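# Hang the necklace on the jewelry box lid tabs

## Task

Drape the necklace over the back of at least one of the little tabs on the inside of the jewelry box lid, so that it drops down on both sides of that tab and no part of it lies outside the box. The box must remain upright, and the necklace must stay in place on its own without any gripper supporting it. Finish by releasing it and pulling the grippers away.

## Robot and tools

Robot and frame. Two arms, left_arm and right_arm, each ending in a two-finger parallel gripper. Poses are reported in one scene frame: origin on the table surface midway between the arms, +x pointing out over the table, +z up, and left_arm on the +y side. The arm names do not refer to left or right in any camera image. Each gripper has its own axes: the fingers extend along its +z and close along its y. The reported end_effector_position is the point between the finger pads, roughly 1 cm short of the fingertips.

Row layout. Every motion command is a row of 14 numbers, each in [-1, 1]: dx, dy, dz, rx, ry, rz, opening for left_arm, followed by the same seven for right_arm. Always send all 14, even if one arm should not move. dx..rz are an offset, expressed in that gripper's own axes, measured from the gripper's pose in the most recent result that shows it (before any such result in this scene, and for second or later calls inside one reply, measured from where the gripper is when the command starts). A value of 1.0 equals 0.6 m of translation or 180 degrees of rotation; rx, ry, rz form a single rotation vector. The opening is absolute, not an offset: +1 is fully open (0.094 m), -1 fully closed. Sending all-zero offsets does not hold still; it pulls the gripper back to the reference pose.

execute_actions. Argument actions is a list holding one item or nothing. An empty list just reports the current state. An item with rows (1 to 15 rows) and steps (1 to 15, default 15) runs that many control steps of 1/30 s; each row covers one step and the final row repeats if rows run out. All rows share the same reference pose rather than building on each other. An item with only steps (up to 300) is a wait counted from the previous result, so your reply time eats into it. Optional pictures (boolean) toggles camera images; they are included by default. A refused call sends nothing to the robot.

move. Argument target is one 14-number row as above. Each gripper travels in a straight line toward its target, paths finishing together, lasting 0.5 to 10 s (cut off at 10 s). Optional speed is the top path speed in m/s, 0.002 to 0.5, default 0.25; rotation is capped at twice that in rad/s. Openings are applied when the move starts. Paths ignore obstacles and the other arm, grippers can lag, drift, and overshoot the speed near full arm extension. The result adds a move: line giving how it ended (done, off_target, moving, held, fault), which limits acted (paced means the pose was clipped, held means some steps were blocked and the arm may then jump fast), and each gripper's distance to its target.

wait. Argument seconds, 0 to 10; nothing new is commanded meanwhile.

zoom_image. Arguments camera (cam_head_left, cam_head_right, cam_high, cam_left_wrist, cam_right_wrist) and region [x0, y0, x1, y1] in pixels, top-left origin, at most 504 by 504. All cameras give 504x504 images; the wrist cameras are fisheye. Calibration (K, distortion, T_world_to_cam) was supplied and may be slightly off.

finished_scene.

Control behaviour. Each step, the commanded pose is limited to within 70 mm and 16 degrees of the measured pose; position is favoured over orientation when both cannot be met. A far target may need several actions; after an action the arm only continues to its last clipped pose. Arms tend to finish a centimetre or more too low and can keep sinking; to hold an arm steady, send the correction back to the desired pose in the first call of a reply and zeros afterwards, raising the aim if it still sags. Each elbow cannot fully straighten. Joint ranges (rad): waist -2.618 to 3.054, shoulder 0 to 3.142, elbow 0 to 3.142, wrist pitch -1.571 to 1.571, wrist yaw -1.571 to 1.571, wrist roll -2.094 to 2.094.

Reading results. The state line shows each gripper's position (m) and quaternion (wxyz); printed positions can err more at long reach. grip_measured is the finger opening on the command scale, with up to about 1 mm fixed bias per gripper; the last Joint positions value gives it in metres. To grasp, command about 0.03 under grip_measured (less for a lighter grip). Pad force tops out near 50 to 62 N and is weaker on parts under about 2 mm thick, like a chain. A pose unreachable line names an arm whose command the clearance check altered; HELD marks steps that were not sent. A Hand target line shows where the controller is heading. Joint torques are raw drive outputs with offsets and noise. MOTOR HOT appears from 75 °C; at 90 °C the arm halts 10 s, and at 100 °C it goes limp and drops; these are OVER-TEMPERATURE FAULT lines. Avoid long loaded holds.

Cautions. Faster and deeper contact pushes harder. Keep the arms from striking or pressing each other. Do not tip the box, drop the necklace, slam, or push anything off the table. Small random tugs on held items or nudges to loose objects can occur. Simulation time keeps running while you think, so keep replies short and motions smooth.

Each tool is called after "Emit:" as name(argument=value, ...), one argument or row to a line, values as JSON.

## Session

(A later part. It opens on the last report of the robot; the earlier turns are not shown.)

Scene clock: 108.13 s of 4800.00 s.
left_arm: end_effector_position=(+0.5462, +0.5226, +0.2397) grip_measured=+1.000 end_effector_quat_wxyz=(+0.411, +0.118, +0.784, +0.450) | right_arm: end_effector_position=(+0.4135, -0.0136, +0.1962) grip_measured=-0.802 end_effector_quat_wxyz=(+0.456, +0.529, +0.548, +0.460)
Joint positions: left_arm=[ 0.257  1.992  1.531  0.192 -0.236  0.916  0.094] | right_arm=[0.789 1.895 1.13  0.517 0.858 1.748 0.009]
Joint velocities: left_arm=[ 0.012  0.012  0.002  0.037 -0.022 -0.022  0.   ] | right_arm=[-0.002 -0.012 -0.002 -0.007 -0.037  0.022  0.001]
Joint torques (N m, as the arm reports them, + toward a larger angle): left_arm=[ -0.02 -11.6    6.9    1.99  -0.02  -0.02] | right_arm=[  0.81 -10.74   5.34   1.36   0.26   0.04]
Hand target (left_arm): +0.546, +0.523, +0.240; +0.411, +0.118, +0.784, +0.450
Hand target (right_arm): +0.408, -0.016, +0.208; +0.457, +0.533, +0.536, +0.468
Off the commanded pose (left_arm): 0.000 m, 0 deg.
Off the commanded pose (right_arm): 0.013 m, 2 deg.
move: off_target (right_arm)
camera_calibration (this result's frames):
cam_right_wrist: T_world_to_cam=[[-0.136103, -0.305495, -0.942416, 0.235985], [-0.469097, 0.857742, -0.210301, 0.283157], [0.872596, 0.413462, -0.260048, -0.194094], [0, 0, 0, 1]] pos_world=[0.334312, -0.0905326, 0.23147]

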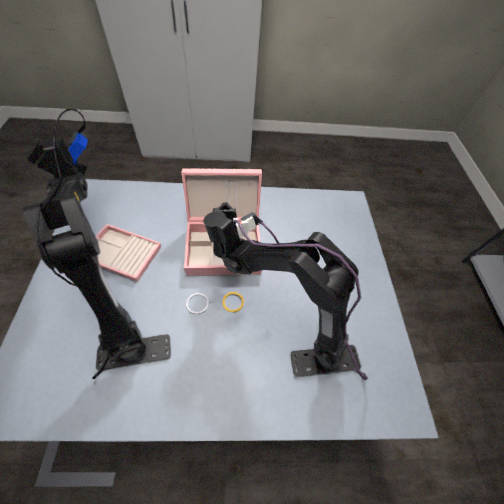

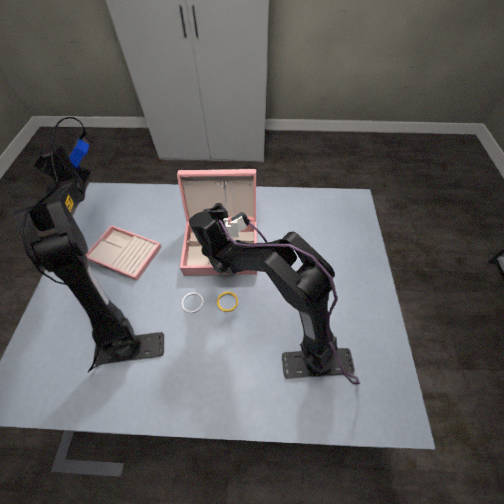

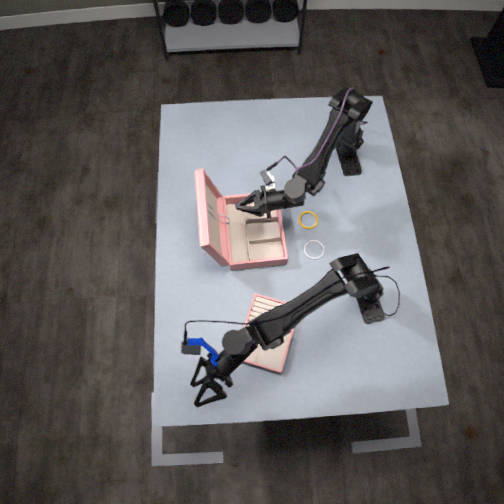

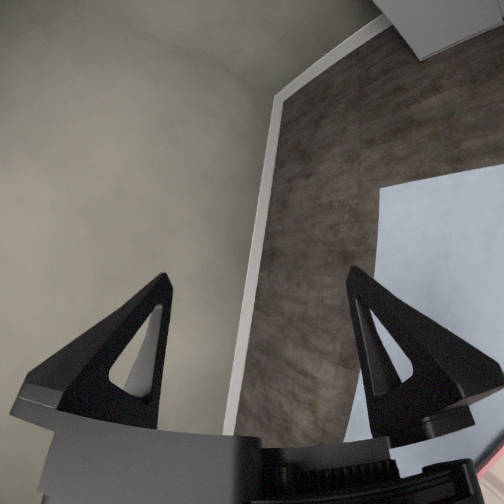

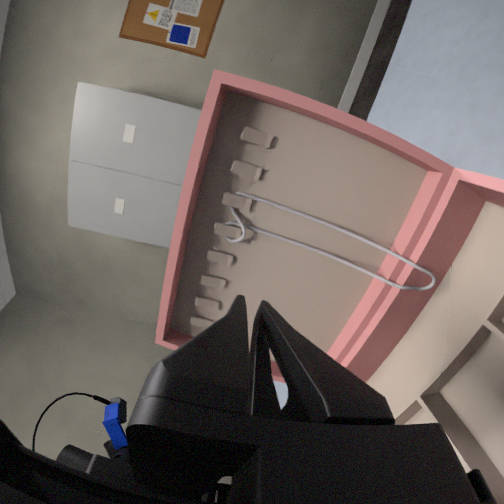

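Emit:
move(
  target=[0,0,0,0,0,0,1,-0.35,0.05,-0.1,0,0,0,1],
)

Emit:
finished_scene(
  scene=1,
)

Scene clock: 111.17 s of 4800.00 s.
left_arm: end_effector_position=(+0.5462, +0.5226, +0.2397) grip_measured=+1.000 end_effector_quat_wxyz=(+0.411, +0.118, +0.784, +0.450) | right_arm: end_effector_position=(+0.3692, -0.2219, +0.2373) grip_measured=+1.000 end_effector_quat_wxyz=(+0.452, +0.533, +0.545, +0.462)
Joint positions: left_arm=[ 0.257  1.992  1.531  0.192 -0.236  0.916  0.094] | right_arm=[0.343 1.155 0.587 0.388 0.422 1.644 0.094]
Joint velocities: left_arm=[ 0.017  0.012 -0.012 -0.007 -0.022 -0.022  0.   ] | right_arm=[ 0.007 -0.002 -0.017  0.007 -0.022 -0.007  0.   ]
Joint torques (N m, as the arm reports them, + toward a larger angle): left_arm=[  0.01 -11.59   6.91   2.    -0.03  -0.01] | right_arm=[-1.11 -4.57  6.48  1.33 -0.07 -0.16]
Hand target (left_arm): +0.546, +0.523, +0.240; +0.411, +0.118, +0.784, +0.450
Hand target (right_arm): +0.367, -0.226, +0.240; +0.456, +0.529, +0.548, +0.459
Off the commanded pose (left_arm): 0.000 m, 0 deg.
Off the commanded pose (right_arm): 0.006 m, 1 deg.
move: done
camera_calibration (this result's frames):
cam_right_wrist: T_world_to_cam=[[-0.1387, -0.294248, -0.945611, 0.209252], [-0.46809, 0.860927, -0.199238, 0.447394], [0.872728, 0.414997, -0.257145, -0.0589569], [0, 0, 0, 1]] pos_world=[0.289897, -0.299135, 0.271849]

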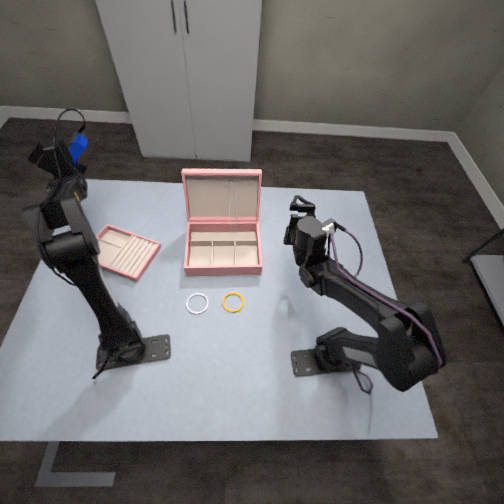

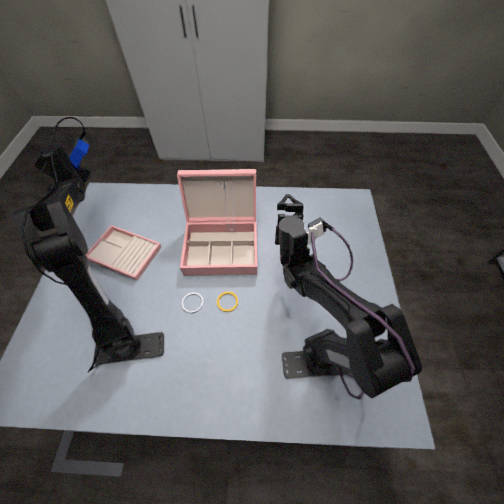

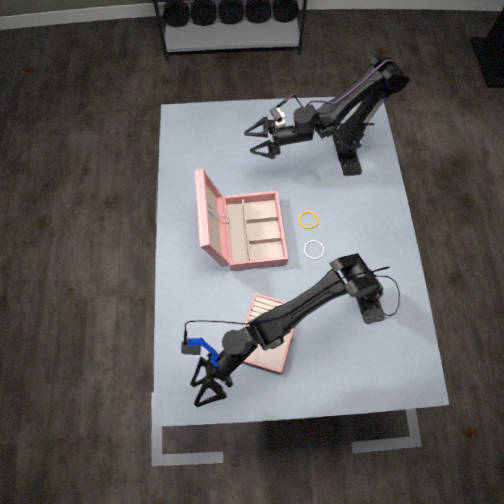

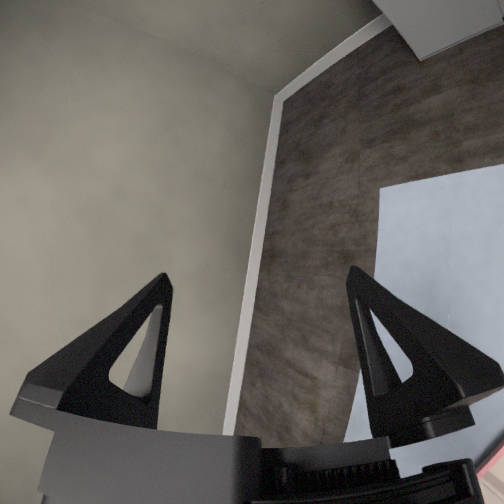

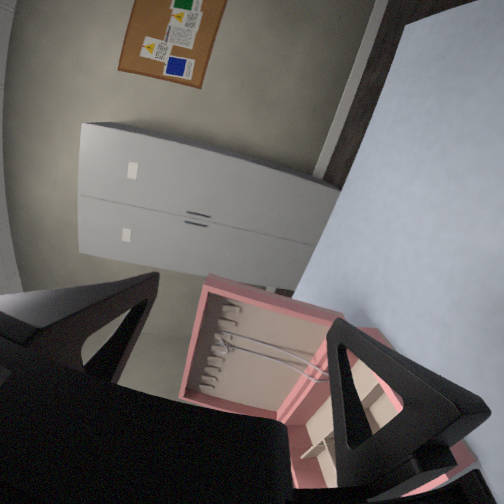

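The scene is finished: the task was done.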